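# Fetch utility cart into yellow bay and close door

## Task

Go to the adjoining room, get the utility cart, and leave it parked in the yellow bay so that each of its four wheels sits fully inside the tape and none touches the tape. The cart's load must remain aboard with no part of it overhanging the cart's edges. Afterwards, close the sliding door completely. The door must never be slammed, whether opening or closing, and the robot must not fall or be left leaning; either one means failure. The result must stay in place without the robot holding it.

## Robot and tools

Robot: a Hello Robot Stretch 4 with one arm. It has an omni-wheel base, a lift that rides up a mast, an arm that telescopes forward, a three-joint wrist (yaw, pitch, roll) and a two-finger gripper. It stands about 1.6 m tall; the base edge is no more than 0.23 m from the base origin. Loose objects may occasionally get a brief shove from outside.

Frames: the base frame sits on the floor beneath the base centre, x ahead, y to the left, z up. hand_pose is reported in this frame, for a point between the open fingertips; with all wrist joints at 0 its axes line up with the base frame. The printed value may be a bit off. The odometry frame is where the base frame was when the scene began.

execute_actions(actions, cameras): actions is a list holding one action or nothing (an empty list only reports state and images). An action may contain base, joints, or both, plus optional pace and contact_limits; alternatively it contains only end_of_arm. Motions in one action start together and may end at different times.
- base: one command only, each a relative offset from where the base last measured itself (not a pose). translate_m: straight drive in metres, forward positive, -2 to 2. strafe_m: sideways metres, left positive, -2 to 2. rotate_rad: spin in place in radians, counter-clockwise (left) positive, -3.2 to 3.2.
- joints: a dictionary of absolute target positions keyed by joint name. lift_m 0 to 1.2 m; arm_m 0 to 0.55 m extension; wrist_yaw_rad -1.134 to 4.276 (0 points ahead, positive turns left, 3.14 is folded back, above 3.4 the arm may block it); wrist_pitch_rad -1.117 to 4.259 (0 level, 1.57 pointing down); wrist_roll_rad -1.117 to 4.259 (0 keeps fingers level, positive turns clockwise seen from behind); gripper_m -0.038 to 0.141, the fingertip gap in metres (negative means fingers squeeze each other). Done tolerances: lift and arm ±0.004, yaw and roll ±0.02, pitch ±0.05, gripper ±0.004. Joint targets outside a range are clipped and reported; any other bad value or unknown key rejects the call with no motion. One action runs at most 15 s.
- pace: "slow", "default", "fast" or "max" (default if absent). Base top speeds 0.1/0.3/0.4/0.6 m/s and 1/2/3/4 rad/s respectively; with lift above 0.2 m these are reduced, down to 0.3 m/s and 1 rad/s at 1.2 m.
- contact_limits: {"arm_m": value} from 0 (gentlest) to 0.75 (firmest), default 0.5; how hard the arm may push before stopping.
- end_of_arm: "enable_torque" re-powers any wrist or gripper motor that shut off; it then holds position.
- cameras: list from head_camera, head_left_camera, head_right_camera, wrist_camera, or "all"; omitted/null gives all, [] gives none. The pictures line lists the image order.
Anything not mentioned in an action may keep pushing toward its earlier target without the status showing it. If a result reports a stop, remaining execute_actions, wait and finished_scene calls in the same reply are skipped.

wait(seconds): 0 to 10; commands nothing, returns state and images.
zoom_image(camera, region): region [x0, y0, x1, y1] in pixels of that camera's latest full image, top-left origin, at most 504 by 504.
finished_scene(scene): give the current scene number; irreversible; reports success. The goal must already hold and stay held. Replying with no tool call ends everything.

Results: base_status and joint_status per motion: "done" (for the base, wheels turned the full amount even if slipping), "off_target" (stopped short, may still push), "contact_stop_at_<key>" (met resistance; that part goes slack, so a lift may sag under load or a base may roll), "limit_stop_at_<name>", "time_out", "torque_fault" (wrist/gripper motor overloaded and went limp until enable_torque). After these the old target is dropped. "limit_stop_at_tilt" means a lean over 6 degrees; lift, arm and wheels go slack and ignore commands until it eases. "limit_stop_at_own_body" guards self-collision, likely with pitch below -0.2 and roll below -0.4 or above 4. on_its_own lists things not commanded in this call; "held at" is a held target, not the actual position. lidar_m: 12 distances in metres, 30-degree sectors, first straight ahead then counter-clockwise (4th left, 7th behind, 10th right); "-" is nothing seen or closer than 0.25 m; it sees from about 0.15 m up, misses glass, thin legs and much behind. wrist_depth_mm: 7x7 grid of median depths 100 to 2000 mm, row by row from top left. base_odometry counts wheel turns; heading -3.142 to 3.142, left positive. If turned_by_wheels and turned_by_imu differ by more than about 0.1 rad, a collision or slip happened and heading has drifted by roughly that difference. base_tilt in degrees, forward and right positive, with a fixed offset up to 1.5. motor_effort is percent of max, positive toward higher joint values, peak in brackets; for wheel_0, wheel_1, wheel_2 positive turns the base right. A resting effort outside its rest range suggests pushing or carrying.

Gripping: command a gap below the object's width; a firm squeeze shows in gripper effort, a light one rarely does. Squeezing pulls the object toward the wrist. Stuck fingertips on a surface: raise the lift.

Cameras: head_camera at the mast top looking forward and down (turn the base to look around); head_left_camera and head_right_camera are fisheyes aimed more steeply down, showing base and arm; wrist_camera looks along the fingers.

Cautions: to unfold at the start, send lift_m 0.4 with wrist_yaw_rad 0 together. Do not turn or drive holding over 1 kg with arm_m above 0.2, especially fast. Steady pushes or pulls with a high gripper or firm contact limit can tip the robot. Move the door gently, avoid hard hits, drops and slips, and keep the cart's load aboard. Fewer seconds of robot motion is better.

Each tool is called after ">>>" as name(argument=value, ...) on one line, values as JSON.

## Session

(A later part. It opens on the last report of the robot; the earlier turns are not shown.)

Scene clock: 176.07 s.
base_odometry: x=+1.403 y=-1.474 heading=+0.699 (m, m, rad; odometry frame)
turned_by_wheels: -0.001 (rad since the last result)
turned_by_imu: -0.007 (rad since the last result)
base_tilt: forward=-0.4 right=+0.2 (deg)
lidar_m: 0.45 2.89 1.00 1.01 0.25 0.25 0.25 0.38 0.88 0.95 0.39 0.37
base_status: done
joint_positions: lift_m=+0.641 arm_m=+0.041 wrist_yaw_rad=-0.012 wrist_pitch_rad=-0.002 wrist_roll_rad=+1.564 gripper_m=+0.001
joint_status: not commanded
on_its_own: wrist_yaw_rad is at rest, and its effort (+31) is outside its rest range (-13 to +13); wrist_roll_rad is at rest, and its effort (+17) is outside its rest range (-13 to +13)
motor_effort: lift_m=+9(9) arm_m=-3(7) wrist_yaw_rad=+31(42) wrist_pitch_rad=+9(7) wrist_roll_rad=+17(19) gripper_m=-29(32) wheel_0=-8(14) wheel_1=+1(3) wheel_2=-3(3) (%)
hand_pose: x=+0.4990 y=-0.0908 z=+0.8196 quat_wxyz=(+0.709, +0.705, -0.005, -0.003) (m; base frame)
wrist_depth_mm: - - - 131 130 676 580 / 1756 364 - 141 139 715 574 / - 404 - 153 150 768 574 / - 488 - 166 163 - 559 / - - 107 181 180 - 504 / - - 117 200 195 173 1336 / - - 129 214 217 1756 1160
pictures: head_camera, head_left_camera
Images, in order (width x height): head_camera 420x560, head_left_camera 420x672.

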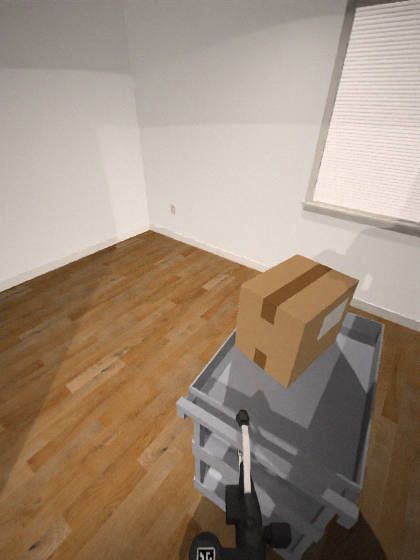

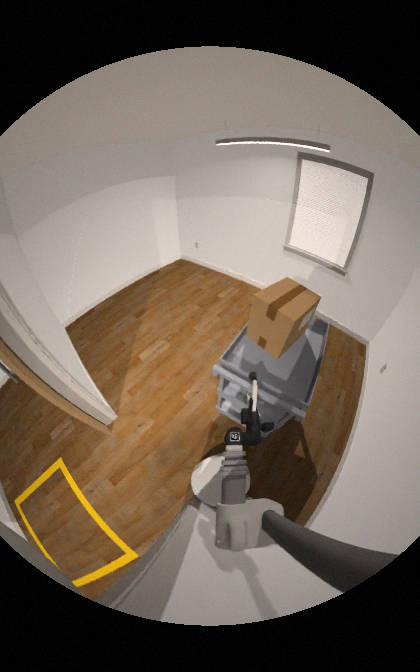

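>>> execute_actions(actions=[{"base":{"translate_m":0.15},"joints":{"wrist_yaw_rad":-0.25},"pace":"slow"}], cameras=[])

>>> execute_actions(actions=[{"base":{"strafe_m":0.4},"joints":{"wrist_yaw_rad":-0.45},"pace":"slow"}], cameras=["head_left_camera","head_camera"])

Scene clock: 186.60 s.
base_odometry: x=+1.518 y=-1.378 heading=+0.699 (m, m, rad; odometry frame)
turned_by_wheels: +0.000 (rad since the last result)
turned_by_imu: -0.002 (rad since the last result)
base_tilt: forward=-0.4 right=+0.3 (deg)
lidar_m: 0.44 2.79 0.98 0.96 2.51 0.32 0.36 0.56 0.97 1.06 0.38 0.36
base_status: done
joint_positions: lift_m=+0.641 arm_m=+0.040 wrist_yaw_rad=-0.257 wrist_pitch_rad=+0.001 wrist_roll_rad=+1.564 gripper_m=+0.001
joint_status: all done
on_its_own: wrist_yaw_rad is at rest, and its effort (+17) is outside its rest range (-13 to +13); wrist_roll_rad is at rest, and its effort (+16) is outside its rest range (-13 to +13)
motor_effort: lift_m=+11(11) arm_m=+0(4) wrist_yaw_rad=+17(68) wrist_pitch_rad=-5(7) wrist_roll_rad=+16(17) gripper_m=-28(32) wheel_0=+4(11) wheel_1=+1(9) wheel_2=-7(12) (%)
hand_pose: x=+0.4678 y=-0.1579 z=+0.8186 quat_wxyz=(+0.704, +0.699, -0.090, -0.091) (m; base frame)
wrist_depth_mm: 1921 1863 - 150 148 715 569 / - 459 102 157 156 741 564 / - 387 106 166 165 768 564 / - 430 112 175 174 788 559 / - 496 119 186 186 - 549 / - - 127 198 195 176 488 / - - 133 206 206 1808 427
pictures: none
No camera images: the call's "cameras" was empty. Leave "cameras" out to get every camera's image.

Scene clock: 191.77 s.
base_odometry: x=+1.261 y=-1.072 heading=+0.699 (m, m, rad; odometry frame)
turned_by_wheels: +0.000 (rad since the last result)
turned_by_imu: -0.006 (rad since the last result)
base_tilt: forward=-0.4 right=+0.3 (deg)
lidar_m: 0.46 2.48 0.61 0.56 2.25 2.22 1.66 0.35 0.83 1.41 0.34 0.35
base_status: done
joint_positions: lift_m=+0.640 arm_m=+0.040 wrist_yaw_rad=-0.453 wrist_pitch_rad=-0.007 wrist_roll_rad=+1.569 gripper_m=+0.001
joint_status: all done
motor_effort: lift_m=+13(13) arm_m=+0(1) wrist_yaw_rad=+5(54) wrist_pitch_rad=+18(20) wrist_roll_rad=+1(16) gripper_m=-29(33) wheel_0=-6(13) wheel_1=+2(10) wheel_2=-1(5) (%)
hand_pose: x=+0.4322 y=-0.2048 z=+0.8206 quat_wxyz=(+0.690, +0.688, -0.161, -0.156) (m; base frame)
wrist_depth_mm: - - 109 162 161 723 585 / - 404 117 173 172 768 580 / - 433 126 185 186 798 580 / - 525 137 199 202 - 574 / - - 152 216 220 - 530 / - - 174 236 198 1808 1308 / - 167 - 174 268 1661 1308
pictures: head_camera, head_left_camera
Images, in order (width x height): head_camera 420x560, head_left_camera 420x672.

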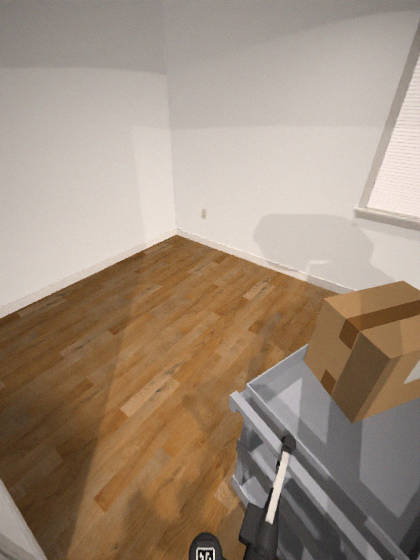

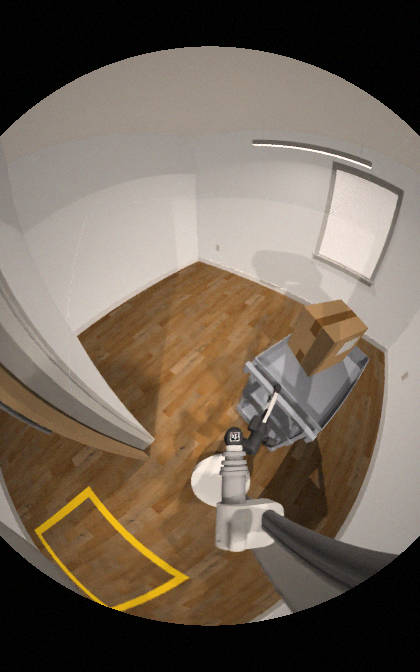

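>>> execute_actions(actions=[{"base":{"rotate_rad":-0.45},"joints":{"wrist_yaw_rad":-0.3},"pace":"slow"}], cameras=[])

>>> execute_actions(actions=[{"base":{"strafe_m":0.1},"pace":"slow"}], cameras=[])

>>> execute_actions(actions=[{"base":{"translate_m":-0.3},"pace":"slow"}], cameras=["head_left_camera","head_right_camera"])

Scene clock: 206.93 s.
base_odometry: x=+1.260 y=-1.072 heading=+0.250 (m, m, rad; odometry frame)
turned_by_wheels: -0.449 (rad since the last result)
turned_by_imu: -0.450 (rad since the last result)
base_tilt: forward=-0.4 right=+0.2 (deg)
lidar_m: 0.43 2.82 2.45 0.56 0.58 2.24 2.23 0.44 0.33 1.27 0.50 0.44
base_status: done
joint_positions: lift_m=+0.640 arm_m=+0.040 wrist_yaw_rad=-0.298 wrist_pitch_rad=-0.018 wrist_roll_rad=+1.570 gripper_m=+0.000
joint_status: all done
on_its_own: wrist_pitch_rad is at rest, and its effort (+53) is outside its rest range (-23 to +23)
motor_effort: lift_m=+13(13) arm_m=+0(0) wrist_yaw_rad=-9(69) wrist_pitch_rad=+53(56) wrist_roll_rad=-2(3) gripper_m=-13(28) wheel_0=+4(19) wheel_1=+4(13) wheel_2=+1(14) (%)
hand_pose: x=+0.4611 y=-0.1682 z=+0.8238 quat_wxyz=(+0.700, +0.698, -0.111, -0.099) (m; base frame)
wrist_depth_mm: - - - 233 231 - 1308 / - - - 232 231 1921 580 / - - - 232 230 820 591 / - - 449 231 230 820 597 / - 473 459 230 229 820 597 / - 492 180 189 228 798 585 / - 500 500 172 227 1708 549
pictures: none
No camera images: the call's "cameras" was empty. Leave "cameras" out to get every camera's image.

Scene clock: 209.07 s.
base_odometry: x=+1.236 y=-0.975 heading=+0.249 (m, m, rad; odometry frame)
turned_by_wheels: +0.000 (rad since the last result)
turned_by_imu: -0.002 (rad since the last result)
base_tilt: forward=-0.4 right=+0.2 (deg)
lidar_m: 0.43 2.83 2.36 0.48 0.48 2.22 2.21 1.69 0.44 1.37 0.45 0.43
base_status: done
joint_positions: lift_m=+0.640 arm_m=+0.040 wrist_yaw_rad=-0.309 wrist_pitch_rad=-0.019 wrist_roll_rad=+1.570 gripper_m=+0.000
joint_status: not commanded
on_its_own: wrist_yaw_rad is at rest, and its effort (+23) is outside its rest range (-13 to +13); wrist_pitch_rad is at rest, and its effort (+53) is outside its rest range (-23 to +23)
motor_effort: lift_m=+13(13) arm_m=+0(0) wrist_yaw_rad=+23(24) wrist_pitch_rad=+53(53) wrist_roll_rad=-1(4) gripper_m=-13(17) wheel_0=-5(12) wheel_1=+2(8) wheel_2=-3(2) (%)
hand_pose: x=+0.4592 y=-0.1709 z=+0.8241 quat_wxyz=(+0.700, +0.698, -0.115, -0.102) (m; base frame)
wrist_depth_mm: - - - 216 215 - 564 / - - - 219 218 788 603 / - - 554 221 221 798 603 / - 462 445 224 224 820 603 / - 492 469 229 228 831 591 / - - 179 189 229 - 580 / - - - 173 234 1921 535
pictures: none
No camera images: the call's "cameras" was empty. Leave "cameras" out to get every camera's image.

Scene clock: 213.37 s.
base_odometry: x=+0.945 y=-1.049 heading=+0.250 (m, m, rad; odometry frame)
turned_by_wheels: +0.000 (rad since the last result)
turned_by_imu: +0.002 (rad since the last result)
base_tilt: forward=-0.4 right=+0.2 (deg)
lidar_m: 0.42 2.89 0.47 0.52 2.30 1.92 1.91 1.61 1.33 0.39 0.41 0.44
base_status: done
joint_positions: lift_m=+0.640 arm_m=+0.040 wrist_yaw_rad=-0.290 wrist_pitch_rad=-0.019 wrist_roll_rad=+1.570 gripper_m=+0.000
joint_status: not commanded
on_its_own: wrist_yaw_rad is at rest, and its effort (-30) is outside its rest range (-13 to +13); wrist_pitch_rad is at rest, and its effort (+55) is outside its rest range (-23 to +23)
motor_effort: lift_m=+13(13) arm_m=+0(1) wrist_yaw_rad=-30(33) wrist_pitch_rad=+55(53) wrist_roll_rad=+0(0) gripper_m=-13(21) wheel_0=+2(8) wheel_1=-2(5) wheel_2=+6(12) (%)
hand_pose: x=+0.4623 y=-0.1663 z=+0.8241 quat_wxyz=(+0.701, +0.698, -0.109, -0.096) (m; base frame)
wrist_depth_mm: - - - 234 233 - 1397 / - - - 234 233 - 591 / - - - 232 232 831 603 / - - 462 232 231 820 597 / - 473 455 231 231 831 597 / - - 180 189 229 809 591 / - 504 496 173 229 1756 554
pictures: head_left_camera, head_right_camera
Images, in order (width x height): head_left_camera 420x672, head_right_camera 420x672.

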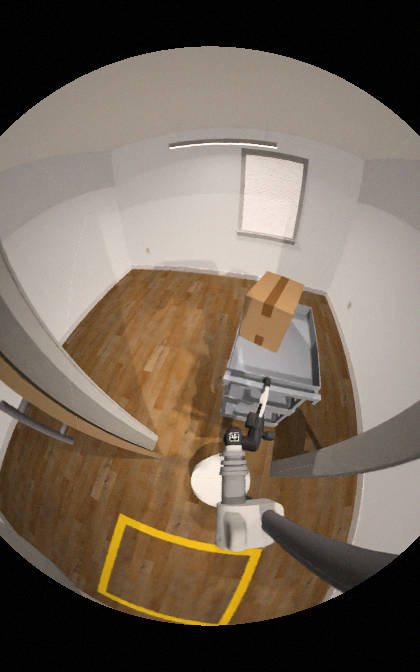

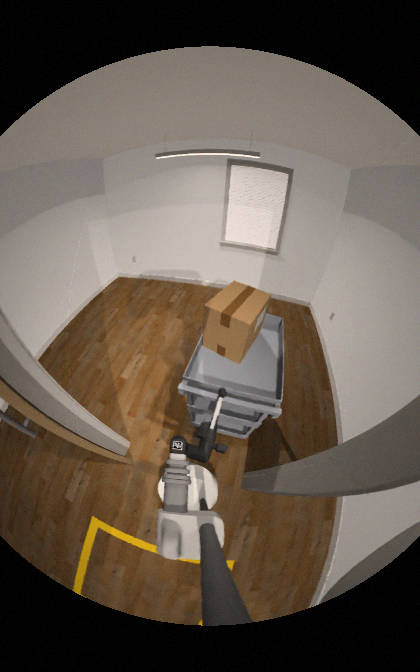

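>>> execute_actions(actions=[{"joints":{"gripper_m":0.12,"lift_m":0.65}}], cameras=[])

>>> execute_actions(actions=[{"joints":{"arm_m":0.12},"pace":"slow"}], cameras=["wrist_camera"])

Scene clock: 223.10 s.
base_odometry: x=+0.945 y=-1.049 heading=+0.249 (m, m, rad; odometry frame)
turned_by_wheels: +0.000 (rad since the last result)
turned_by_imu: -0.002 (rad since the last result)
base_tilt: forward=-0.5 right=+0.2 (deg)
lidar_m: 0.43 2.88 0.48 0.53 2.29 1.93 1.90 1.59 1.33 0.39 0.44 0.45
base_status: not commanded
joint_positions: lift_m=+0.650 arm_m=+0.040 wrist_yaw_rad=-0.302 wrist_pitch_rad=-0.001 wrist_roll_rad=+1.570 gripper_m=+0.120
joint_status: all done
motor_effort: lift_m=+18(18) arm_m=+0(0) wrist_yaw_rad=+2(31) wrist_pitch_rad=+4(55) wrist_roll_rad=+0(1) gripper_m=+0(11) wheel_0=+2(4) wheel_1=-2(2) wheel_2=+0(6) (%)
hand_pose: x=+0.4605 y=-0.1692 z=+0.8286 quat_wxyz=(+0.699, +0.699, -0.107, -0.106) (m; base frame)
wrist_depth_mm: - - - 249 249 - 1308 / - - - 247 247 - 564 / - - - 245 245 831 580 / - - 559 245 244 842 580 / - 473 459 243 243 842 574 / - 496 186 184 192 809 574 / - 512 496 147 240 640 554
pictures: none
No camera images: the call's "cameras" was empty. Leave "cameras" out to get every camera's image.

Scene clock: 225.17 s.
base_odometry: x=+0.945 y=-1.049 heading=+0.249 (m, m, rad; odometry frame)
turned_by_wheels: +0.000 (rad since the last result)
turned_by_imu: -0.001 (rad since the last result)
base_tilt: forward=-0.4 right=+0.2 (deg)
lidar_m: 0.51 2.89 0.47 0.52 2.31 1.92 1.91 1.60 1.32 0.38 0.43 0.49
base_status: not commanded
joint_positions: lift_m=+0.650 arm_m=+0.119 wrist_yaw_rad=-0.300 wrist_pitch_rad=+0.002 wrist_roll_rad=+1.570 gripper_m=+0.120
joint_status: all done
motor_effort: lift_m=+18(18) arm_m=+6(9) wrist_yaw_rad=-2(9) wrist_pitch_rad=-3(7) wrist_roll_rad=-1(1) gripper_m=+0(1) wheel_0=+0(3) wheel_1=-2(2) wheel_2=-2(2) (%)
hand_pose: x=+0.5396 y=-0.1688 z=+0.8276 quat_wxyz=(+0.699, +0.699, -0.105, -0.106) (m; base frame)
wrist_depth_mm: - - - 226 226 - 854 / - - - 227 226 798 564 / - - - 228 227 831 569 / - 609 459 229 228 831 569 / - 459 449 230 229 831 569 / - 473 191 230 229 209 564 / - 508 496 145 230 1618 549
pictures: wrist_camera
Images, in order (width x height): wrist_camera 616x392.

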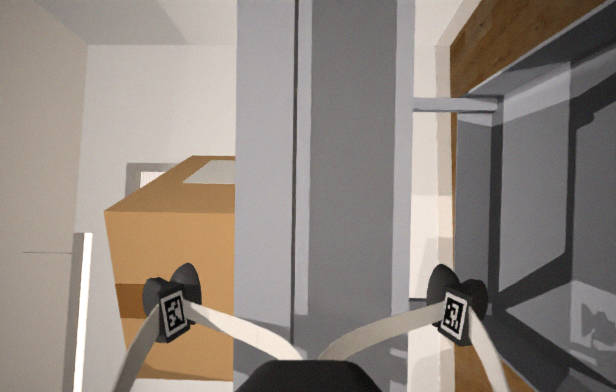

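>>> execute_actions(actions=[{"joints":{"arm_m":0.18},"pace":"slow"}], cameras=["wrist_camera","head_left_camera"])

Scene clock: 230.87 s.
base_odometry: x=+0.945 y=-1.049 heading=+0.249 (m, m, rad; odometry frame)
turned_by_wheels: +0.000 (rad since the last result)
turned_by_imu: -0.001 (rad since the last result)
base_tilt: forward=-0.5 right=+0.2 (deg)
lidar_m: 0.56 2.86 0.47 0.52 2.29 1.92 1.92 1.60 1.32 0.38 0.43 0.54
base_status: not commanded
joint_positions: lift_m=+0.650 arm_m=+0.179 wrist_yaw_rad=-0.301 wrist_pitch_rad=-0.002 wrist_roll_rad=+1.570 gripper_m=+0.120
joint_status: all done
motor_effort: lift_m=+18(18) arm_m=+7(10) wrist_yaw_rad=+2(14) wrist_pitch_rad=+6(11) wrist_roll_rad=+0(1) gripper_m=-1(4) wheel_0=+1(0) wheel_1=-2(2) wheel_2=-2(2) (%)
hand_pose: x=+0.5992 y=-0.1691 z=+0.8288 quat_wxyz=(+0.699, +0.699, -0.107, -0.105) (m; base frame)
wrist_depth_mm: - - - 200 200 - 530 / - - - 202 202 768 580 / - - 585 204 202 798 580 / - 436 418 205 204 809 574 / - 439 424 207 206 809 574 / - 210 169 208 206 212 569 / - 492 473 148 208 1756 525
pictures: head_left_camera, wrist_camera
Images, in order (width x height): head_left_camera 420x672, wrist_camera 616x392.

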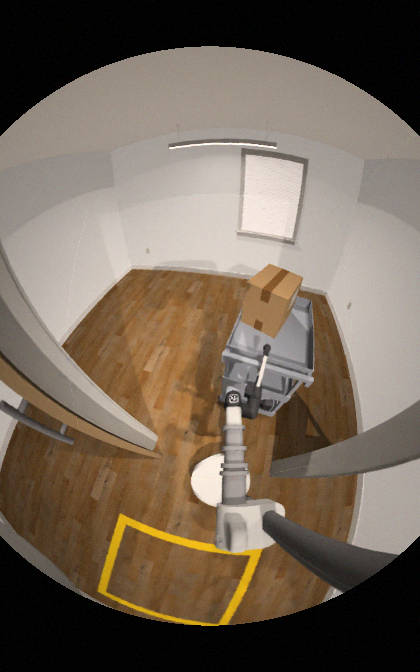

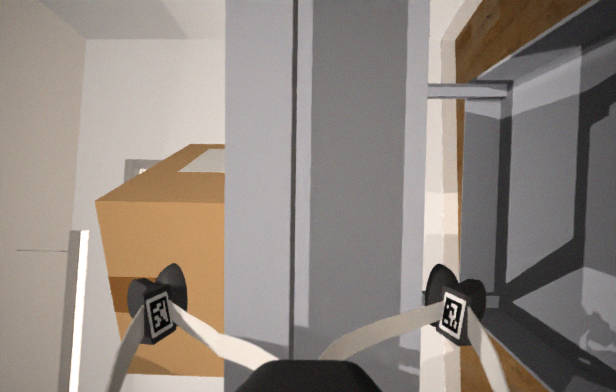

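>>> execute_actions(actions=[{"joints":{"gripper_m":-0.02}}], cameras=[])

>>> execute_actions(actions=[{"joints":{"arm_m":0.04},"pace":"slow"}], cameras=["wrist_camera","head_left_camera"])

Scene clock: 238.70 s.
base_odometry: x=+0.945 y=-1.049 heading=+0.249 (m, m, rad; odometry frame)
turned_by_wheels: +0.000 (rad since the last result)
turned_by_imu: -0.002 (rad since the last result)
base_tilt: forward=-0.4 right=+0.2 (deg)
lidar_m: 0.52 2.89 0.47 0.52 2.30 1.93 1.91 1.59 1.33 0.38 0.42 0.51
base_status: not commanded
joint_positions: lift_m=+0.650 arm_m=+0.180 wrist_yaw_rad=-0.300 wrist_pitch_rad=+0.008 wrist_roll_rad=+1.571 gripper_m=-0.019
joint_status: all done
motor_effort: lift_m=+18(18) arm_m=+2(7) wrist_yaw_rad=-1(11) wrist_pitch_rad=-23(32) wrist_roll_rad=-3(3) gripper_m=-31(33) wheel_0=-5(4) wheel_1=-2(2) wheel_2=-1(2) (%)
hand_pose: x=+0.6002 y=-0.1688 z=+0.8260 quat_wxyz=(+0.699, +0.700, -0.103, -0.108) (m; base frame)
wrist_depth_mm: - - 115 174 173 1983 517 / - - 116 175 174 750 564 / - - 116 176 174 778 564 / - 410 117 177 176 778 559 / - 402 118 177 176 778 559 / - 415 118 178 178 187 539 / - 445 119 179 178 1618 319
pictures: none
No camera images: the call's "cameras" was empty. Leave "cameras" out to get every camera's image.

Scene clock: 241.40 s.
base_odometry: x=+0.945 y=-1.049 heading=+0.249 (m, m, rad; odometry frame)
turned_by_wheels: +0.000 (rad since the last result)
turned_by_imu: -0.001 (rad since the last result)
base_tilt: forward=-0.4 right=+0.2 (deg)
lidar_m: 0.38 2.89 0.47 0.52 2.30 1.92 1.91 1.59 1.33 0.38 0.42 0.39
base_status: not commanded
joint_positions: lift_m=+0.650 arm_m=+0.041 wrist_yaw_rad=-0.296 wrist_pitch_rad=+0.008 wrist_roll_rad=+1.574 gripper_m=-0.019
joint_status: all done
on_its_own: wrist_yaw_rad is at rest, and its effort (-14) is outside its rest range (-13 to +13); wrist_pitch_rad is at rest, and its effort (-25) is outside its rest range (-23 to +23)
motor_effort: lift_m=+18(18) arm_m=-7(10) wrist_yaw_rad=-14(16) wrist_pitch_rad=-25(23) wrist_roll_rad=-11(14) gripper_m=-32(36) wheel_0=-4(5) wheel_1=-2(2) wheel_2=-1(1) (%)
hand_pose: x=+0.4626 y=-0.1677 z=+0.8258 quat_wxyz=(+0.698, +0.701, -0.101, -0.107) (m; base frame)
wrist_depth_mm: - - 122 182 181 1983 1255 / - - 121 182 181 1756 544 / - - 121 180 180 788 564 / - 473 121 180 179 778 559 / - 397 120 179 178 778 559 / - 404 119 178 178 187 544 / - 430 119 178 177 167 319
pictures: head_left_camera, wrist_camera
Images, in order (width x height): head_left_camera 420x672, wrist_camera 616x392.

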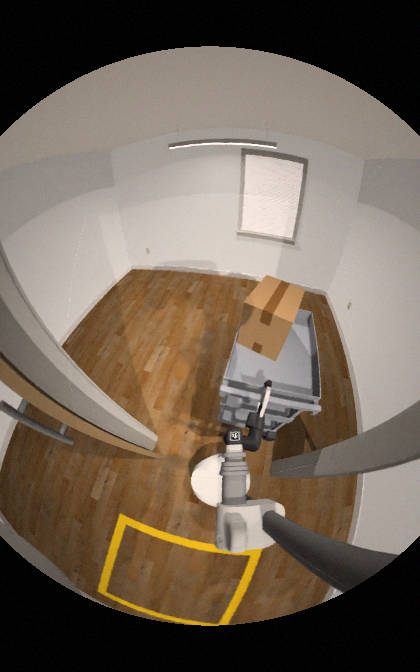

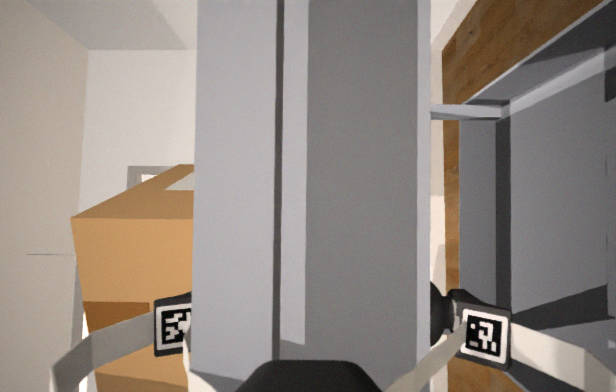

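>>> execute_actions(actions=[{"base":{"strafe_m":0.12},"pace":"slow"}], cameras=[])

>>> execute_actions(actions=[{"base":{"translate_m":-0.25},"pace":"slow"}], cameras=[])

>>> execute_actions(actions=[{"base":{"strafe_m":0.06},"pace":"slow"}], cameras=["head_left_camera","head_right_camera"])

Scene clock: 251.90 s.
base_odometry: x=+0.916 y=-0.933 heading=+0.247 (m, m, rad; odometry frame)
turned_by_wheels: -0.001 (rad since the last result)
turned_by_imu: -0.004 (rad since the last result)
base_tilt: forward=-0.3 right=+0.2 (deg)
lidar_m: 0.40 2.76 0.35 0.41 2.26 1.90 1.89 1.75 1.45 0.50 0.41 0.38
base_status: done
joint_positions: lift_m=+0.650 arm_m=+0.041 wrist_yaw_rad=-0.314 wrist_pitch_rad=+0.007 wrist_roll_rad=+1.564 gripper_m=-0.019
joint_status: not commanded
on_its_own: wrist_yaw_rad is at rest, and its effort (+37) is outside its rest range (-13 to +13); wrist_roll_rad is at rest, and its effort (+18) is outside its rest range (-13 to +13)
motor_effort: lift_m=+18(18) arm_m=-4(7) wrist_yaw_rad=+37(40) wrist_pitch_rad=-23(24) wrist_roll_rad=+18(18) gripper_m=-28(32) wheel_0=-8(11) wheel_1=+0(6) wheel_2=-5(5) (%)
hand_pose: x=+0.4591 y=-0.1722 z=+0.8261 quat_wxyz=(+0.701, +0.696, -0.107, -0.113) (m; base frame)
wrist_depth_mm: - - 106 163 162 1863 539 / - - 108 166 164 750 574 / - - 110 168 167 768 564 / - 389 111 171 170 768 564 / - 410 113 174 173 788 559 / - 427 115 177 176 182 544 / - 469 117 179 178 1708 452
pictures: none
No camera images: the call's "cameras" was empty. Leave "cameras" out to get every camera's image.

Scene clock: 255.70 s.
base_odometry: x=+0.674 y=-0.994 heading=+0.248 (m, m, rad; odometry frame)
turned_by_wheels: +0.001 (rad since the last result)
turned_by_imu: +0.002 (rad since the last result)
base_tilt: forward=-0.4 right=+0.2 (deg)
lidar_m: 0.37 0.49 0.52 2.34 1.97 1.66 1.66 1.68 1.39 0.79 0.41 0.39
base_status: done
joint_positions: lift_m=+0.650 arm_m=+0.041 wrist_yaw_rad=-0.290 wrist_pitch_rad=+0.007 wrist_roll_rad=+1.575 gripper_m=-0.019
joint_status: not commanded
on_its_own: wrist_yaw_rad is at rest, and its effort (-30) is outside its rest range (-13 to +13); wrist_roll_rad is at rest, and its effort (-14) is outside its rest range (-13 to +13)
motor_effort: lift_m=+18(18) arm_m=-4(4) wrist_yaw_rad=-30(37) wrist_pitch_rad=-21(22) wrist_roll_rad=-14(18) gripper_m=-31(35) wheel_0=+3(11) wheel_1=-2(7) wheel_2=+7(13) (%)
hand_pose: x=+0.4631 y=-0.1663 z=+0.8261 quat_wxyz=(+0.698, +0.701, -0.100, -0.105) (m; base frame)
wrist_depth_mm: - - 115 174 173 1983 517 / - - 115 174 173 750 564 / - - 116 175 174 778 564 / - 421 116 176 175 778 564 / - 399 117 177 176 778 564 / - 410 118 177 177 183 549 / - 442 118 177 177 554 320
pictures: none
No camera images: the call's "cameras" was empty. Leave "cameras" out to get every camera's image.

Scene clock: 257.43 s.
base_odometry: x=+0.659 y=-0.936 heading=+0.248 (m, m, rad; odometry frame)
turned_by_wheels: -0.001 (rad since the last result)
turned_by_imu: -0.002 (rad since the last result)
base_tilt: forward=-0.3 right=+0.3 (deg)
lidar_m: 0.38 0.47 0.46 2.28 1.97 1.64 1.62 1.75 1.45 0.82 0.41 0.37
base_status: done
joint_positions: lift_m=+0.650 arm_m=+0.041 wrist_yaw_rad=-0.310 wrist_pitch_rad=+0.007 wrist_roll_rad=+1.567 gripper_m=-0.019
joint_status: not commanded
on_its_own: wrist_yaw_rad is at rest, and its effort (+28) is outside its rest range (-13 to +13)
motor_effort: lift_m=+18(18) arm_m=-4(4) wrist_yaw_rad=+28(28) wrist_pitch_rad=-23(22) wrist_roll_rad=+9(14) gripper_m=-31(35) wheel_0=-7(11) wheel_1=+1(8) wheel_2=-2(6) (%)
hand_pose: x=+0.4597 y=-0.1714 z=+0.8261 quat_wxyz=(+0.700, +0.698, -0.107, -0.112) (m; base frame)
wrist_depth_mm: - - 111 168 168 - 530 / - - 112 170 170 741 564 / - - 113 172 171 778 569 / - 389 114 174 173 778 564 / - 404 115 175 175 778 564 / - 415 117 177 176 181 544 / - 452 118 178 177 1576 309
pictures: head_left_camera, head_right_camera
Images, in order (width x height): head_left_camera 420x672, head_right_camera 420x672.

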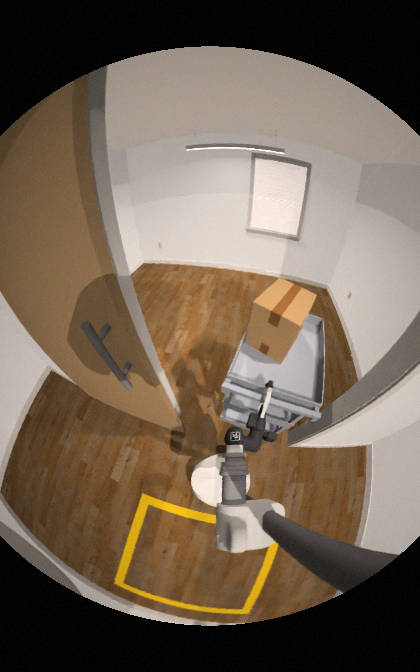

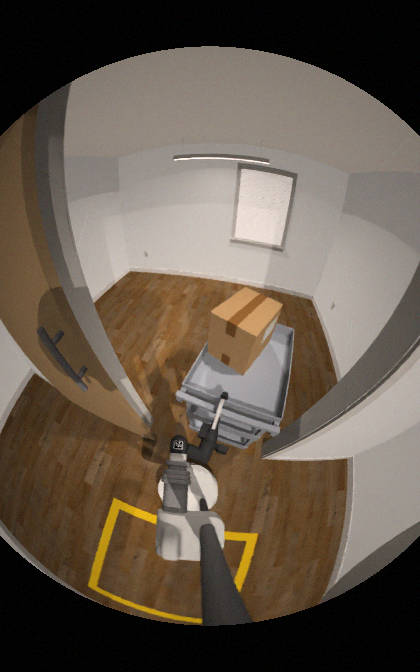

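>>> execute_actions(actions=[{"base":{"strafe_m":0.1},"pace":"slow"}], cameras=[])

>>> execute_actions(actions=[{"base":{"translate_m":-0.2},"pace":"slow"}], cameras=["head_left_camera","head_right_camera"])

Scene clock: 265.13 s.
base_odometry: x=+0.635 y=-0.839 heading=+0.246 (m, m, rad; odometry frame)
turned_by_wheels: -0.001 (rad since the last result)
turned_by_imu: -0.005 (rad since the last result)
base_tilt: forward=-0.4 right=+0.2 (deg)
lidar_m: 0.40 0.39 0.59 2.19 1.95 1.62 1.61 1.83 1.54 0.86 0.37 0.37
base_status: done
joint_positions: lift_m=+0.650 arm_m=+0.041 wrist_yaw_rad=-0.315 wrist_pitch_rad=+0.006 wrist_roll_rad=+1.563 gripper_m=-0.019
joint_status: not commanded
on_its_own: wrist_yaw_rad is at rest, and its effort (+41) is outside its rest range (-13 to +13); wrist_roll_rad is at rest, and its effort (+20) is outside its rest range (-13 to +13)
motor_effort: lift_m=+18(18) arm_m=-4(5) wrist_yaw_rad=+41(44) wrist_pitch_rad=-17(22) wrist_roll_rad=+20(19) gripper_m=-27(33) wheel_0=-8(13) wheel_1=+0(5) wheel_2=-5(4) (%)
hand_pose: x=+0.4588 y=-0.1725 z=+0.8265 quat_wxyz=(+0.701, +0.696, -0.108, -0.113) (m; base frame)
wrist_depth_mm: - - - 154 153 683 580 / - - 101 157 157 732 574 / - 433 104 162 162 759 569 / - 392 107 167 167 778 569 / - 427 111 172 172 778 559 / - 452 114 177 177 179 549 / - - 118 138 181 1618 496
pictures: none
No camera images: the call's "cameras" was empty. Leave "cameras" out to get every camera's image.

Scene clock: 268.43 s.
base_odometry: x=+0.441 y=-0.888 heading=+0.247 (m, m, rad; odometry frame)
turned_by_wheels: +0.001 (rad since the last result)
turned_by_imu: +0.001 (rad since the last result)
base_tilt: forward=-0.4 right=+0.3 (deg)
lidar_m: 0.40 0.57 0.97 2.21 1.70 1.42 1.42 1.62 1.50 1.29 0.41 0.38
base_status: done
joint_positions: lift_m=+0.650 arm_m=+0.041 wrist_yaw_rad=-0.287 wrist_pitch_rad=+0.006 wrist_roll_rad=+1.576 gripper_m=-0.019
joint_status: not commanded
on_its_own: wrist_yaw_rad is at rest, and its effort (-39) is outside its rest range (-13 to +13); wrist_roll_rad is at rest, and its effort (-16) is outside its rest range (-13 to +13)
motor_effort: lift_m=+18(18) arm_m=-4(4) wrist_yaw_rad=-39(41) wrist_pitch_rad=-16(18) wrist_roll_rad=-16(20) gripper_m=-31(38) wheel_0=+4(11) wheel_1=-1(5) wheel_2=+9(10) (%)
hand_pose: x=+0.4635 y=-0.1655 z=+0.8265 quat_wxyz=(+0.698, +0.702, -0.099, -0.103) (m; base frame)
wrist_depth_mm: - - 104 160 160 723 554 / - - 106 164 163 741 569 / - - 109 167 166 759 569 / - 389 111 170 170 778 564 / - 413 113 173 173 798 569 / - 436 116 177 177 186 554 / - - 118 139 180 1618 293
pictures: head_left_camera, head_right_camera
Images, in order (width x height): head_left_camera 420x672, head_right_camera 420x672.

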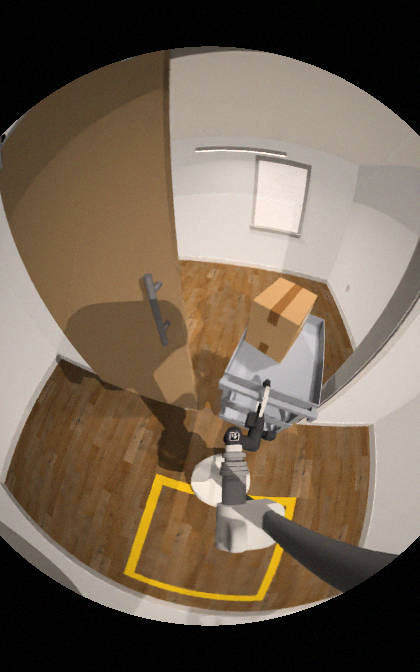

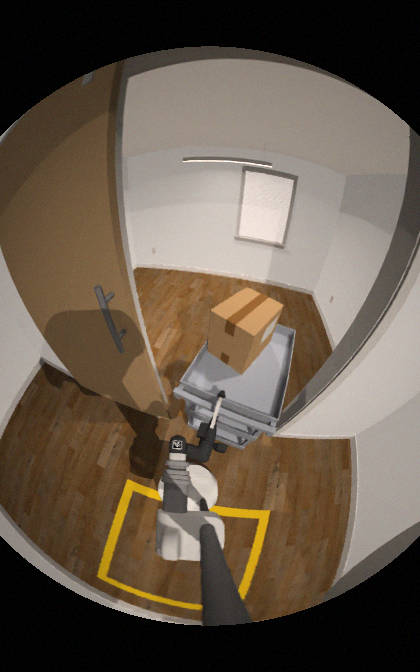

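>>> execute_actions(actions=[{"base":{"strafe_m":0.05},"pace":"slow"}], cameras=[])

>>> execute_actions(actions=[{"base":{"translate_m":-0.2},"pace":"slow"}], cameras=["head_left_camera","head_right_camera"])

Scene clock: 276.40 s.
base_odometry: x=+0.429 y=-0.840 heading=+0.247 (m, m, rad; odometry frame)
turned_by_wheels: +0.000 (rad since the last result)
turned_by_imu: -0.002 (rad since the last result)
base_tilt: forward=-0.4 right=+0.2 (deg)
lidar_m: 0.41 0.55 0.96 2.15 1.70 1.42 1.42 1.58 1.54 1.33 0.40 0.38
base_status: done
joint_positions: lift_m=+0.650 arm_m=+0.041 wrist_yaw_rad=-0.308 wrist_pitch_rad=+0.006 wrist_roll_rad=+1.570 gripper_m=-0.019
joint_status: not commanded
on_its_own: wrist_yaw_rad is at rest, and its effort (+22) is outside its rest range (-13 to +13)
motor_effort: lift_m=+18(18) arm_m=-4(4) wrist_yaw_rad=+22(40) wrist_pitch_rad=-18(19) wrist_roll_rad=-1(17) gripper_m=-30(38) wheel_0=-7(10) wheel_1=+3(5) wheel_2=+0(6) (%)
hand_pose: x=+0.4600 y=-0.1708 z=+0.8264 quat_wxyz=(+0.699, +0.699, -0.106, -0.111) (m; base frame)
wrist_depth_mm: - - 103 159 159 715 554 / - - 106 162 162 741 569 / - 539 108 166 165 759 569 / - 389 111 170 169 778 564 / - 418 113 173 174 778 564 / - 436 116 178 177 183 544 / - - 118 144 180 1618 148
pictures: none
No camera images: the call's "cameras" was empty. Leave "cameras" out to get every camera's image.

Scene clock: 279.67 s.
base_odometry: x=+0.235 y=-0.889 heading=+0.248 (m, m, rad; odometry frame)
turned_by_wheels: +0.001 (rad since the last result)
turned_by_imu: +0.002 (rad since the last result)
base_tilt: forward=-0.4 right=+0.1 (deg)
lidar_m: 0.40 0.73 1.33 2.20 1.49 1.22 1.21 1.39 1.51 1.49 0.43 0.39
base_status: done
joint_positions: lift_m=+0.650 arm_m=+0.041 wrist_yaw_rad=-0.289 wrist_pitch_rad=+0.007 wrist_roll_rad=+1.575 gripper_m=-0.019
joint_status: not commanded
on_its_own: wrist_yaw_rad is at rest, and its effort (-33) is outside its rest range (-13 to +13); wrist_roll_rad is at rest, and its effort (-15) is outside its rest range (-13 to +13)
motor_effort: lift_m=+18(18) arm_m=-4(4) wrist_yaw_rad=-33(41) wrist_pitch_rad=-20(20) wrist_roll_rad=-15(17) gripper_m=-31(33) wheel_0=+4(10) wheel_1=-2(9) wheel_2=+7(12) (%)
hand_pose: x=+0.4631 y=-0.1661 z=+0.8263 quat_wxyz=(+0.698, +0.702, -0.100, -0.104) (m; base frame)
wrist_depth_mm: - - 112 170 168 - 521 / - - 113 171 170 759 564 / - - 114 173 172 778 564 / - 392 116 175 174 778 564 / - 404 117 177 176 788 564 / - 421 118 179 178 185 544 / - 455 119 180 179 1618 306
pictures: head_left_camera, head_right_camera
Images, in order (width x height): head_left_camera 420x672, head_right_camera 420x672.

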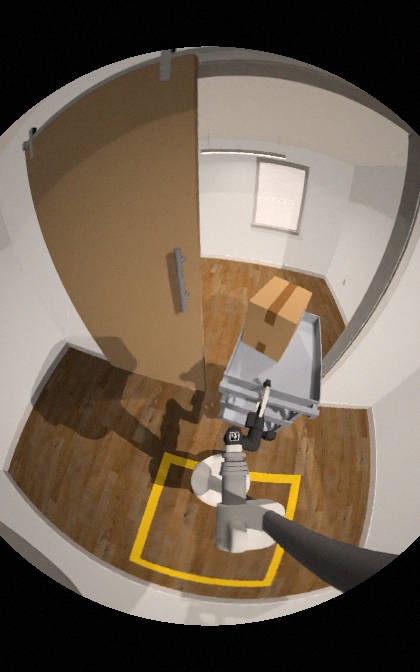

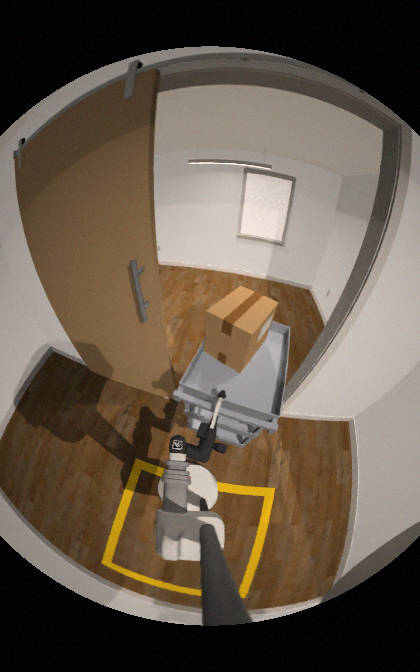

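>>> execute_actions(actions=[{"base":{"strafe_m":0.06},"pace":"slow"}], cameras=[])

>>> execute_actions(actions=[{"base":{"translate_m":-0.35},"pace":"slow"}], cameras=["head_left_camera","head_right_camera"])

Scene clock: 287.73 s.
base_odometry: x=+0.220 y=-0.831 heading=+0.247 (m, m, rad; odometry frame)
turned_by_wheels: -0.001 (rad since the last result)
turned_by_imu: -0.003 (rad since the last result)
base_tilt: forward=-0.4 right=+0.3 (deg)
lidar_m: 0.39 0.82 1.35 2.14 1.46 1.20 1.19 1.35 1.58 1.57 0.41 0.38
base_status: done
joint_positions: lift_m=+0.650 arm_m=+0.041 wrist_yaw_rad=-0.310 wrist_pitch_rad=+0.007 wrist_roll_rad=+1.568 gripper_m=-0.019
joint_status: not commanded
on_its_own: wrist_yaw_rad is at rest, and its effort (+26) is outside its rest range (-13 to +13)
motor_effort: lift_m=+18(18) arm_m=-4(4) wrist_yaw_rad=+26(26) wrist_pitch_rad=-21(21) wrist_roll_rad=+6(16) gripper_m=-31(32) wheel_0=-8(10) wheel_1=+1(10) wheel_2=-3(5) (%)
hand_pose: x=+0.4597 y=-0.1712 z=+0.8263 quat_wxyz=(+0.699, +0.698, -0.107, -0.112) (m; base frame)
wrist_depth_mm: - - 109 166 165 1921 530 / - - 111 168 167 750 569 / - - 112 171 170 768 569 / - 392 114 173 173 778 564 / - 413 116 176 175 778 559 / - 427 118 179 178 184 544 / - 473 119 181 180 1576 148
pictures: none
No camera images: the call's "cameras" was empty. Leave "cameras" out to get every camera's image.

Scene clock: 292.50 s.
base_odometry: x=-0.119 y=-0.916 heading=+0.248 (m, m, rad; odometry frame)
turned_by_wheels: +0.001 (rad since the last result)
turned_by_imu: +0.003 (rad since the last result)
base_tilt: forward=-0.4 right=+0.2 (deg)
lidar_m: 0.37 1.20 2.08 1.94 1.04 0.87 0.87 0.99 1.50 1.49 0.45 0.39
base_status: done
joint_positions: lift_m=+0.650 arm_m=+0.041 wrist_yaw_rad=-0.289 wrist_pitch_rad=+0.006 wrist_roll_rad=+1.575 gripper_m=-0.019
joint_status: not commanded
on_its_own: wrist_yaw_rad is at rest, and its effort (-34) is outside its rest range (-13 to +13); wrist_roll_rad is at rest, and its effort (-14) is outside its rest range (-13 to +13)
motor_effort: lift_m=+18(18) arm_m=-4(4) wrist_yaw_rad=-34(45) wrist_pitch_rad=-20(20) wrist_roll_rad=-14(21) gripper_m=-31(32) wheel_0=+4(8) wheel_1=-1(7) wheel_2=+7(12) (%)
hand_pose: x=+0.4632 y=-0.1660 z=+0.8264 quat_wxyz=(+0.698, +0.702, -0.100, -0.104) (m; base frame)
wrist_depth_mm: 946 946 129 190 189 917 891 / - - 128 188 187 1983 544 / - - 126 186 185 778 564 / - - 125 184 183 788 564 / - 397 123 182 182 778 569 / - 407 122 180 179 186 549 / - 424 121 140 178 559 324
pictures: head_left_camera, head_right_camera
Images, in order (width x height): head_left_camera 420x672, head_right_camera 420x672.

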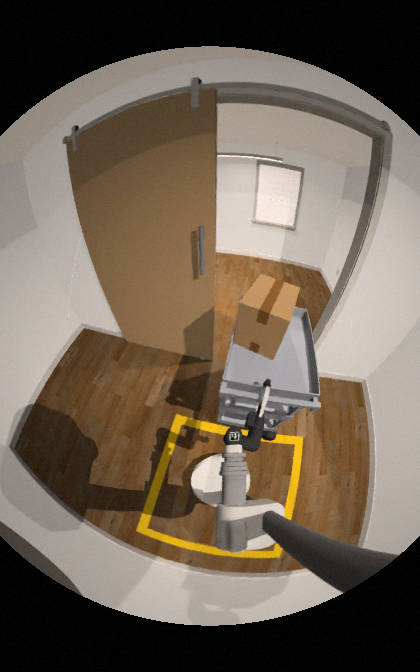

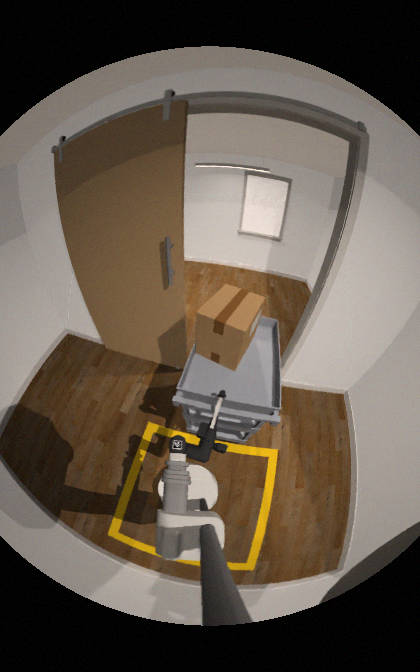

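>>> execute_actions(actions=[{"base":{"translate_m":-0.3},"pace":"slow"}], cameras=[])

>>> execute_actions(actions=[{"base":{"strafe_m":0.35},"pace":"slow"}], cameras=[])

>>> execute_actions(actions=[{"base":{"rotate_rad":-0.7},"joints":{"wrist_yaw_rad":0},"pace":"slow"}], cameras=["head_left_camera","head_right_camera"])

Scene clock: 333.67 s.
base_odometry: x=-0.409 y=-0.990 heading=+0.248 (m, m, rad; odometry frame)
turned_by_wheels: +0.000 (rad since the last result)
turned_by_imu: +0.001 (rad since the last result)
base_tilt: forward=-0.4 right=+0.2 (deg)
lidar_m: 0.36 1.53 2.30 1.28 0.69 0.57 0.56 0.67 1.09 1.44 0.50 0.42
base_status: done
joint_positions: lift_m=+0.650 arm_m=+0.041 wrist_yaw_rad=-0.289 wrist_pitch_rad=+0.005 wrist_roll_rad=+1.578 gripper_m=-0.019
joint_status: not commanded
on_its_own: wrist_yaw_rad is at rest, and its effort (-33) is outside its rest range (-13 to +13); wrist_roll_rad is at rest, and its effort (-21) is outside its rest range (-13 to +13)
motor_effort: lift_m=+18(18) arm_m=-4(4) wrist_yaw_rad=-33(38) wrist_pitch_rad=-15(18) wrist_roll_rad=-21(21) gripper_m=-34(33) wheel_0=+0(3) wheel_1=-2(4) wheel_2=+7(13) (%)
hand_pose: x=+0.4632 y=-0.1661 z=+0.8268 quat_wxyz=(+0.697, +0.702, -0.101, -0.103) (m; base frame)
wrist_depth_mm: 1281 1281 1255 218 220 1205 1205 / 1255 1229 1229 210 212 1205 508 / - - 142 202 203 1863 554 / - - 137 195 196 798 569 / - 462 132 187 189 788 569 / - 394 126 181 181 185 549 / - 397 122 130 176 162 149
pictures: none
No camera images: the call's "cameras" was empty. Leave "cameras" out to get every camera's image.

Scene clock: 338.30 s.
base_odometry: x=-0.495 y=-0.651 heading=+0.247 (m, m, rad; odometry frame)
turned_by_wheels: -0.001 (rad since the last result)
turned_by_imu: -0.007 (rad since the last result)
base_tilt: forward=-0.4 right=+0.3 (deg)
lidar_m: 0.42 1.62 1.96 1.13 0.59 0.50 0.50 0.57 0.95 1.77 0.38 0.37
base_status: done
joint_positions: lift_m=+0.650 arm_m=+0.041 wrist_yaw_rad=-0.311 wrist_pitch_rad=+0.003 wrist_roll_rad=+1.565 gripper_m=-0.019
joint_status: not commanded
on_its_own: wrist_yaw_rad is at rest, and its effort (+30) is outside its rest range (-13 to +13); wrist_roll_rad is at rest, and its effort (+15) is outside its rest range (-13 to +13)
motor_effort: lift_m=+18(18) arm_m=-4(4) wrist_yaw_rad=+30(40) wrist_pitch_rad=-10(15) wrist_roll_rad=+15(22) gripper_m=-29(31) wheel_0=-8(11) wheel_1=+0(4) wheel_2=-5(6) (%)
hand_pose: x=+0.4594 y=-0.1715 z=+0.8272 quat_wxyz=(+0.701, +0.697, -0.108, -0.111) (m; base frame)
wrist_depth_mm: 1430 1397 - 151 149 676 580 / - - - 156 154 715 580 / - 404 103 160 160 759 574 / - 399 106 166 166 778 574 / - 439 111 172 172 778 569 / 1205 473 116 179 179 175 525 / 1205 1160 119 118 185 1138 477
pictures: none
No camera images: the call's "cameras" was empty. Leave "cameras" out to get every camera's image.

Scene clock: 340.27 s.
base_odometry: x=-0.495 y=-0.651 heading=-0.452 (m, m, rad; odometry frame)
turned_by_wheels: -0.699 (rad since the last result)
turned_by_imu: -0.700 (rad since the last result)
base_tilt: forward=-0.5 right=+0.2 (deg)
lidar_m: 0.32 0.47 1.51 2.00 1.75 0.69 0.51 0.49 0.53 0.76 1.76 0.49
base_status: done
joint_positions: lift_m=+0.650 arm_m=+0.040 wrist_yaw_rad=+0.009 wrist_pitch_rad=+0.006 wrist_roll_rad=+1.574 gripper_m=-0.019
joint_status: all done
on_its_own: wrist_yaw_rad is at rest, and its effort (-28) is outside its rest range (-13 to +13)
motor_effort: lift_m=+18(18) arm_m=-1(3) wrist_yaw_rad=-28(55) wrist_pitch_rad=-20(21) wrist_roll_rad=-12(19) gripper_m=-34(34) wheel_0=+4(16) wheel_1=+5(4) wheel_2=+6(12) (%)
hand_pose: x=+0.5003 y=-0.0848 z=+0.8265 quat_wxyz=(+0.706, +0.708, +0.005, +0.001) (m; base frame)
wrist_depth_mm: 1921 1863 1863 293 319 322 320 / 1863 1863 1808 266 1708 1756 1366 / 1708 1661 1618 244 259 1618 508 / 1576 1537 1499 229 235 1464 559 / - - 1537 211 217 788 559 / - 410 145 197 197 187 564 / - 387 134 140 186 683 322
pictures: head_left_camera, head_right_camera
Images, in order (width x height): head_left_camera 420x672, head_right_camera 420x672.

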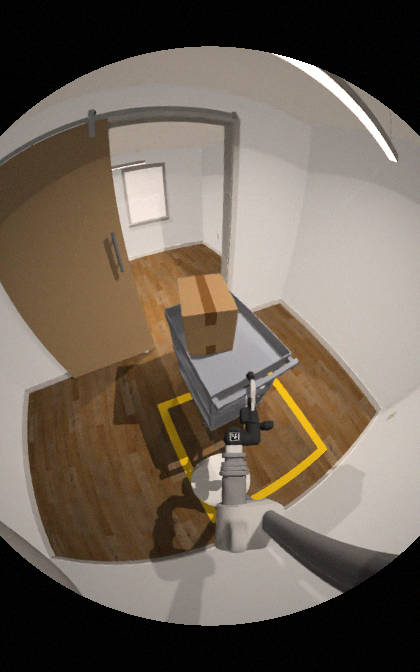

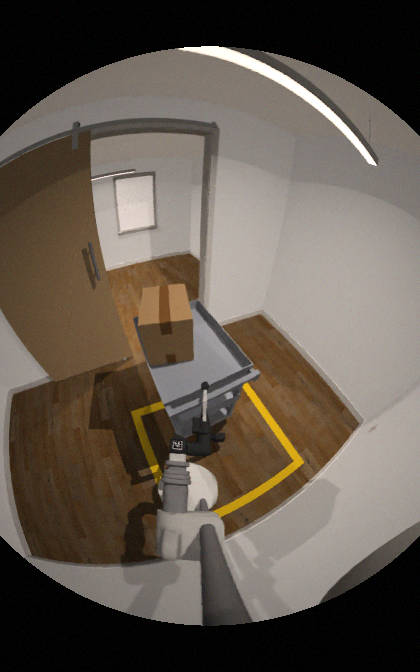

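>>> execute_actions(actions=[{"base":{"strafe_m":0.4},"pace":"slow"}], cameras=[])

>>> execute_actions(actions=[{"base":{"rotate_rad":-0.5},"pace":"slow"}], cameras=[])

>>> execute_actions(actions=[{"base":{"strafe_m":0.25},"pace":"slow"}], cameras=["head_left_camera","head_right_camera"])

Scene clock: 361.70 s.
base_odometry: x=-0.320 y=-0.291 heading=-0.453 (m, m, rad; odometry frame)
turned_by_wheels: -0.001 (rad since the last result)
turned_by_imu: -0.009 (rad since the last result)
base_tilt: forward=-0.4 right=+0.3 (deg)
lidar_m: 0.41 1.19 1.29 1.62 1.58 0.95 0.71 0.69 0.72 1.01 2.11 0.42
base_status: done
joint_positions: lift_m=+0.650 arm_m=+0.040 wrist_yaw_rad=-0.010 wrist_pitch_rad=+0.008 wrist_roll_rad=+1.570 gripper_m=-0.019
joint_status: not commanded
on_its_own: wrist_yaw_rad is at rest, and its effort (+26) is outside its rest range (-13 to +13)
motor_effort: lift_m=+18(18) arm_m=-1(1) wrist_yaw_rad=+26(29) wrist_pitch_rad=-21(22) wrist_roll_rad=+1(12) gripper_m=-32(34) wheel_0=-6(10) wheel_1=+1(6) wheel_2=-4(4) (%)
hand_pose: x=+0.4987 y=-0.0902 z=+0.8260 quat_wxyz=(+0.708, +0.707, -0.001, -0.006) (m; base frame)
wrist_depth_mm: 1756 1808 127 182 182 1756 539 / 1661 1618 129 186 186 768 564 / 1618 1537 132 189 189 778 559 / - 415 134 193 193 798 559 / - 439 137 196 197 798 559 / - 459 139 200 199 175 539 / - 1008 141 162 202 1576 291
pictures: none
No camera images: the call's "cameras" was empty. Leave "cameras" out to get every camera's image.

Scene clock: 363.40 s.
base_odometry: x=-0.320 y=-0.291 heading=-0.951 (m, m, rad; odometry frame)
turned_by_wheels: -0.499 (rad since the last result)
turned_by_imu: -0.500 (rad since the last result)
base_tilt: forward=-0.4 right=+0.1 (deg)
lidar_m: 0.33 0.42 1.22 1.32 1.61 1.59 0.92 0.71 0.70 0.73 1.05 0.51
base_status: done
joint_positions: lift_m=+0.650 arm_m=+0.040 wrist_yaw_rad=+0.006 wrist_pitch_rad=+0.006 wrist_roll_rad=+1.573 gripper_m=-0.019
joint_status: not commanded
on_its_own: wrist_yaw_rad is at rest, and its effort (-21) is outside its rest range (-13 to +13)
motor_effort: lift_m=+18(18) arm_m=-1(1) wrist_yaw_rad=-21(52) wrist_pitch_rad=-19(30) wrist_roll_rad=-9(9) gripper_m=-32(39) wheel_0=+7(12) wheel_1=+5(7) wheel_2=+3(13) (%)
hand_pose: x=+0.5001 y=-0.0856 z=+0.8264 quat_wxyz=(+0.706, +0.708, +0.004, +0.000) (m; base frame)
wrist_depth_mm: 1808 1808 1808 329 1756 1708 1336 / 1983 1921 1921 330 373 377 377 / - - - 290 1983 1983 484 / - - - 256 - 1983 521 / 1921 1983 1983 235 250 1808 559 / 1661 1661 173 213 212 191 564 / 1537 392 143 150 195 683 496
pictures: none
No camera images: the call's "cameras" was empty. Leave "cameras" out to get every camera's image.

Scene clock: 367.03 s.
base_odometry: x=-0.117 y=-0.146 heading=-0.952 (m, m, rad; odometry frame)
turned_by_wheels: -0.001 (rad since the last result)
turned_by_imu: -0.005 (rad since the last result)
base_tilt: forward=-0.5 right=+0.2 (deg)
lidar_m: 0.37 0.63 1.03 1.10 1.50 1.44 1.22 0.91 0.90 0.95 1.37 0.49
base_status: done
joint_positions: lift_m=+0.650 arm_m=+0.040 wrist_yaw_rad=-0.007 wrist_pitch_rad=+0.008 wrist_roll_rad=+1.571 gripper_m=-0.019
joint_status: not commanded
on_its_own: wrist_yaw_rad is at rest, and its effort (+19) is outside its rest range (-13 to +13)
motor_effort: lift_m=+18(18) arm_m=-1(0) wrist_yaw_rad=+19(30) wrist_pitch_rad=-22(23) wrist_roll_rad=-4(9) gripper_m=-32(35) wheel_0=-4(10) wheel_1=+2(7) wheel_2=-5(4) (%)
hand_pose: x=+0.4989 y=-0.0895 z=+0.8259 quat_wxyz=(+0.707, +0.707, +0.000, -0.005) (m; base frame)
wrist_depth_mm: 1921 1863 1863 281 310 1756 1229 / - - 1983 267 1921 1921 1255 / - - - 251 - 1983 525 / - - 1863 238 246 759 554 / 1661 1708 517 225 232 831 554 / 1576 421 162 214 213 200 554 / - 415 153 208 205 668 488
pictures: head_left_camera, head_right_camera
Images, in order (width x height): head_left_camera 420x672, head_right_camera 420x672.

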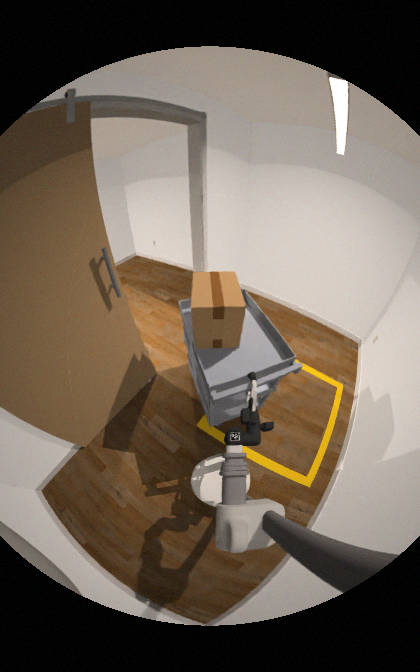

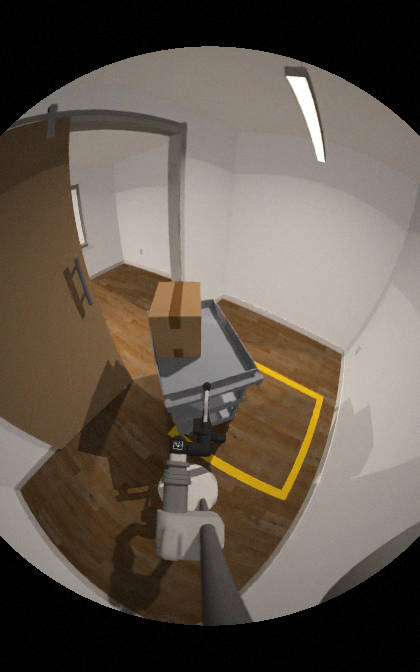

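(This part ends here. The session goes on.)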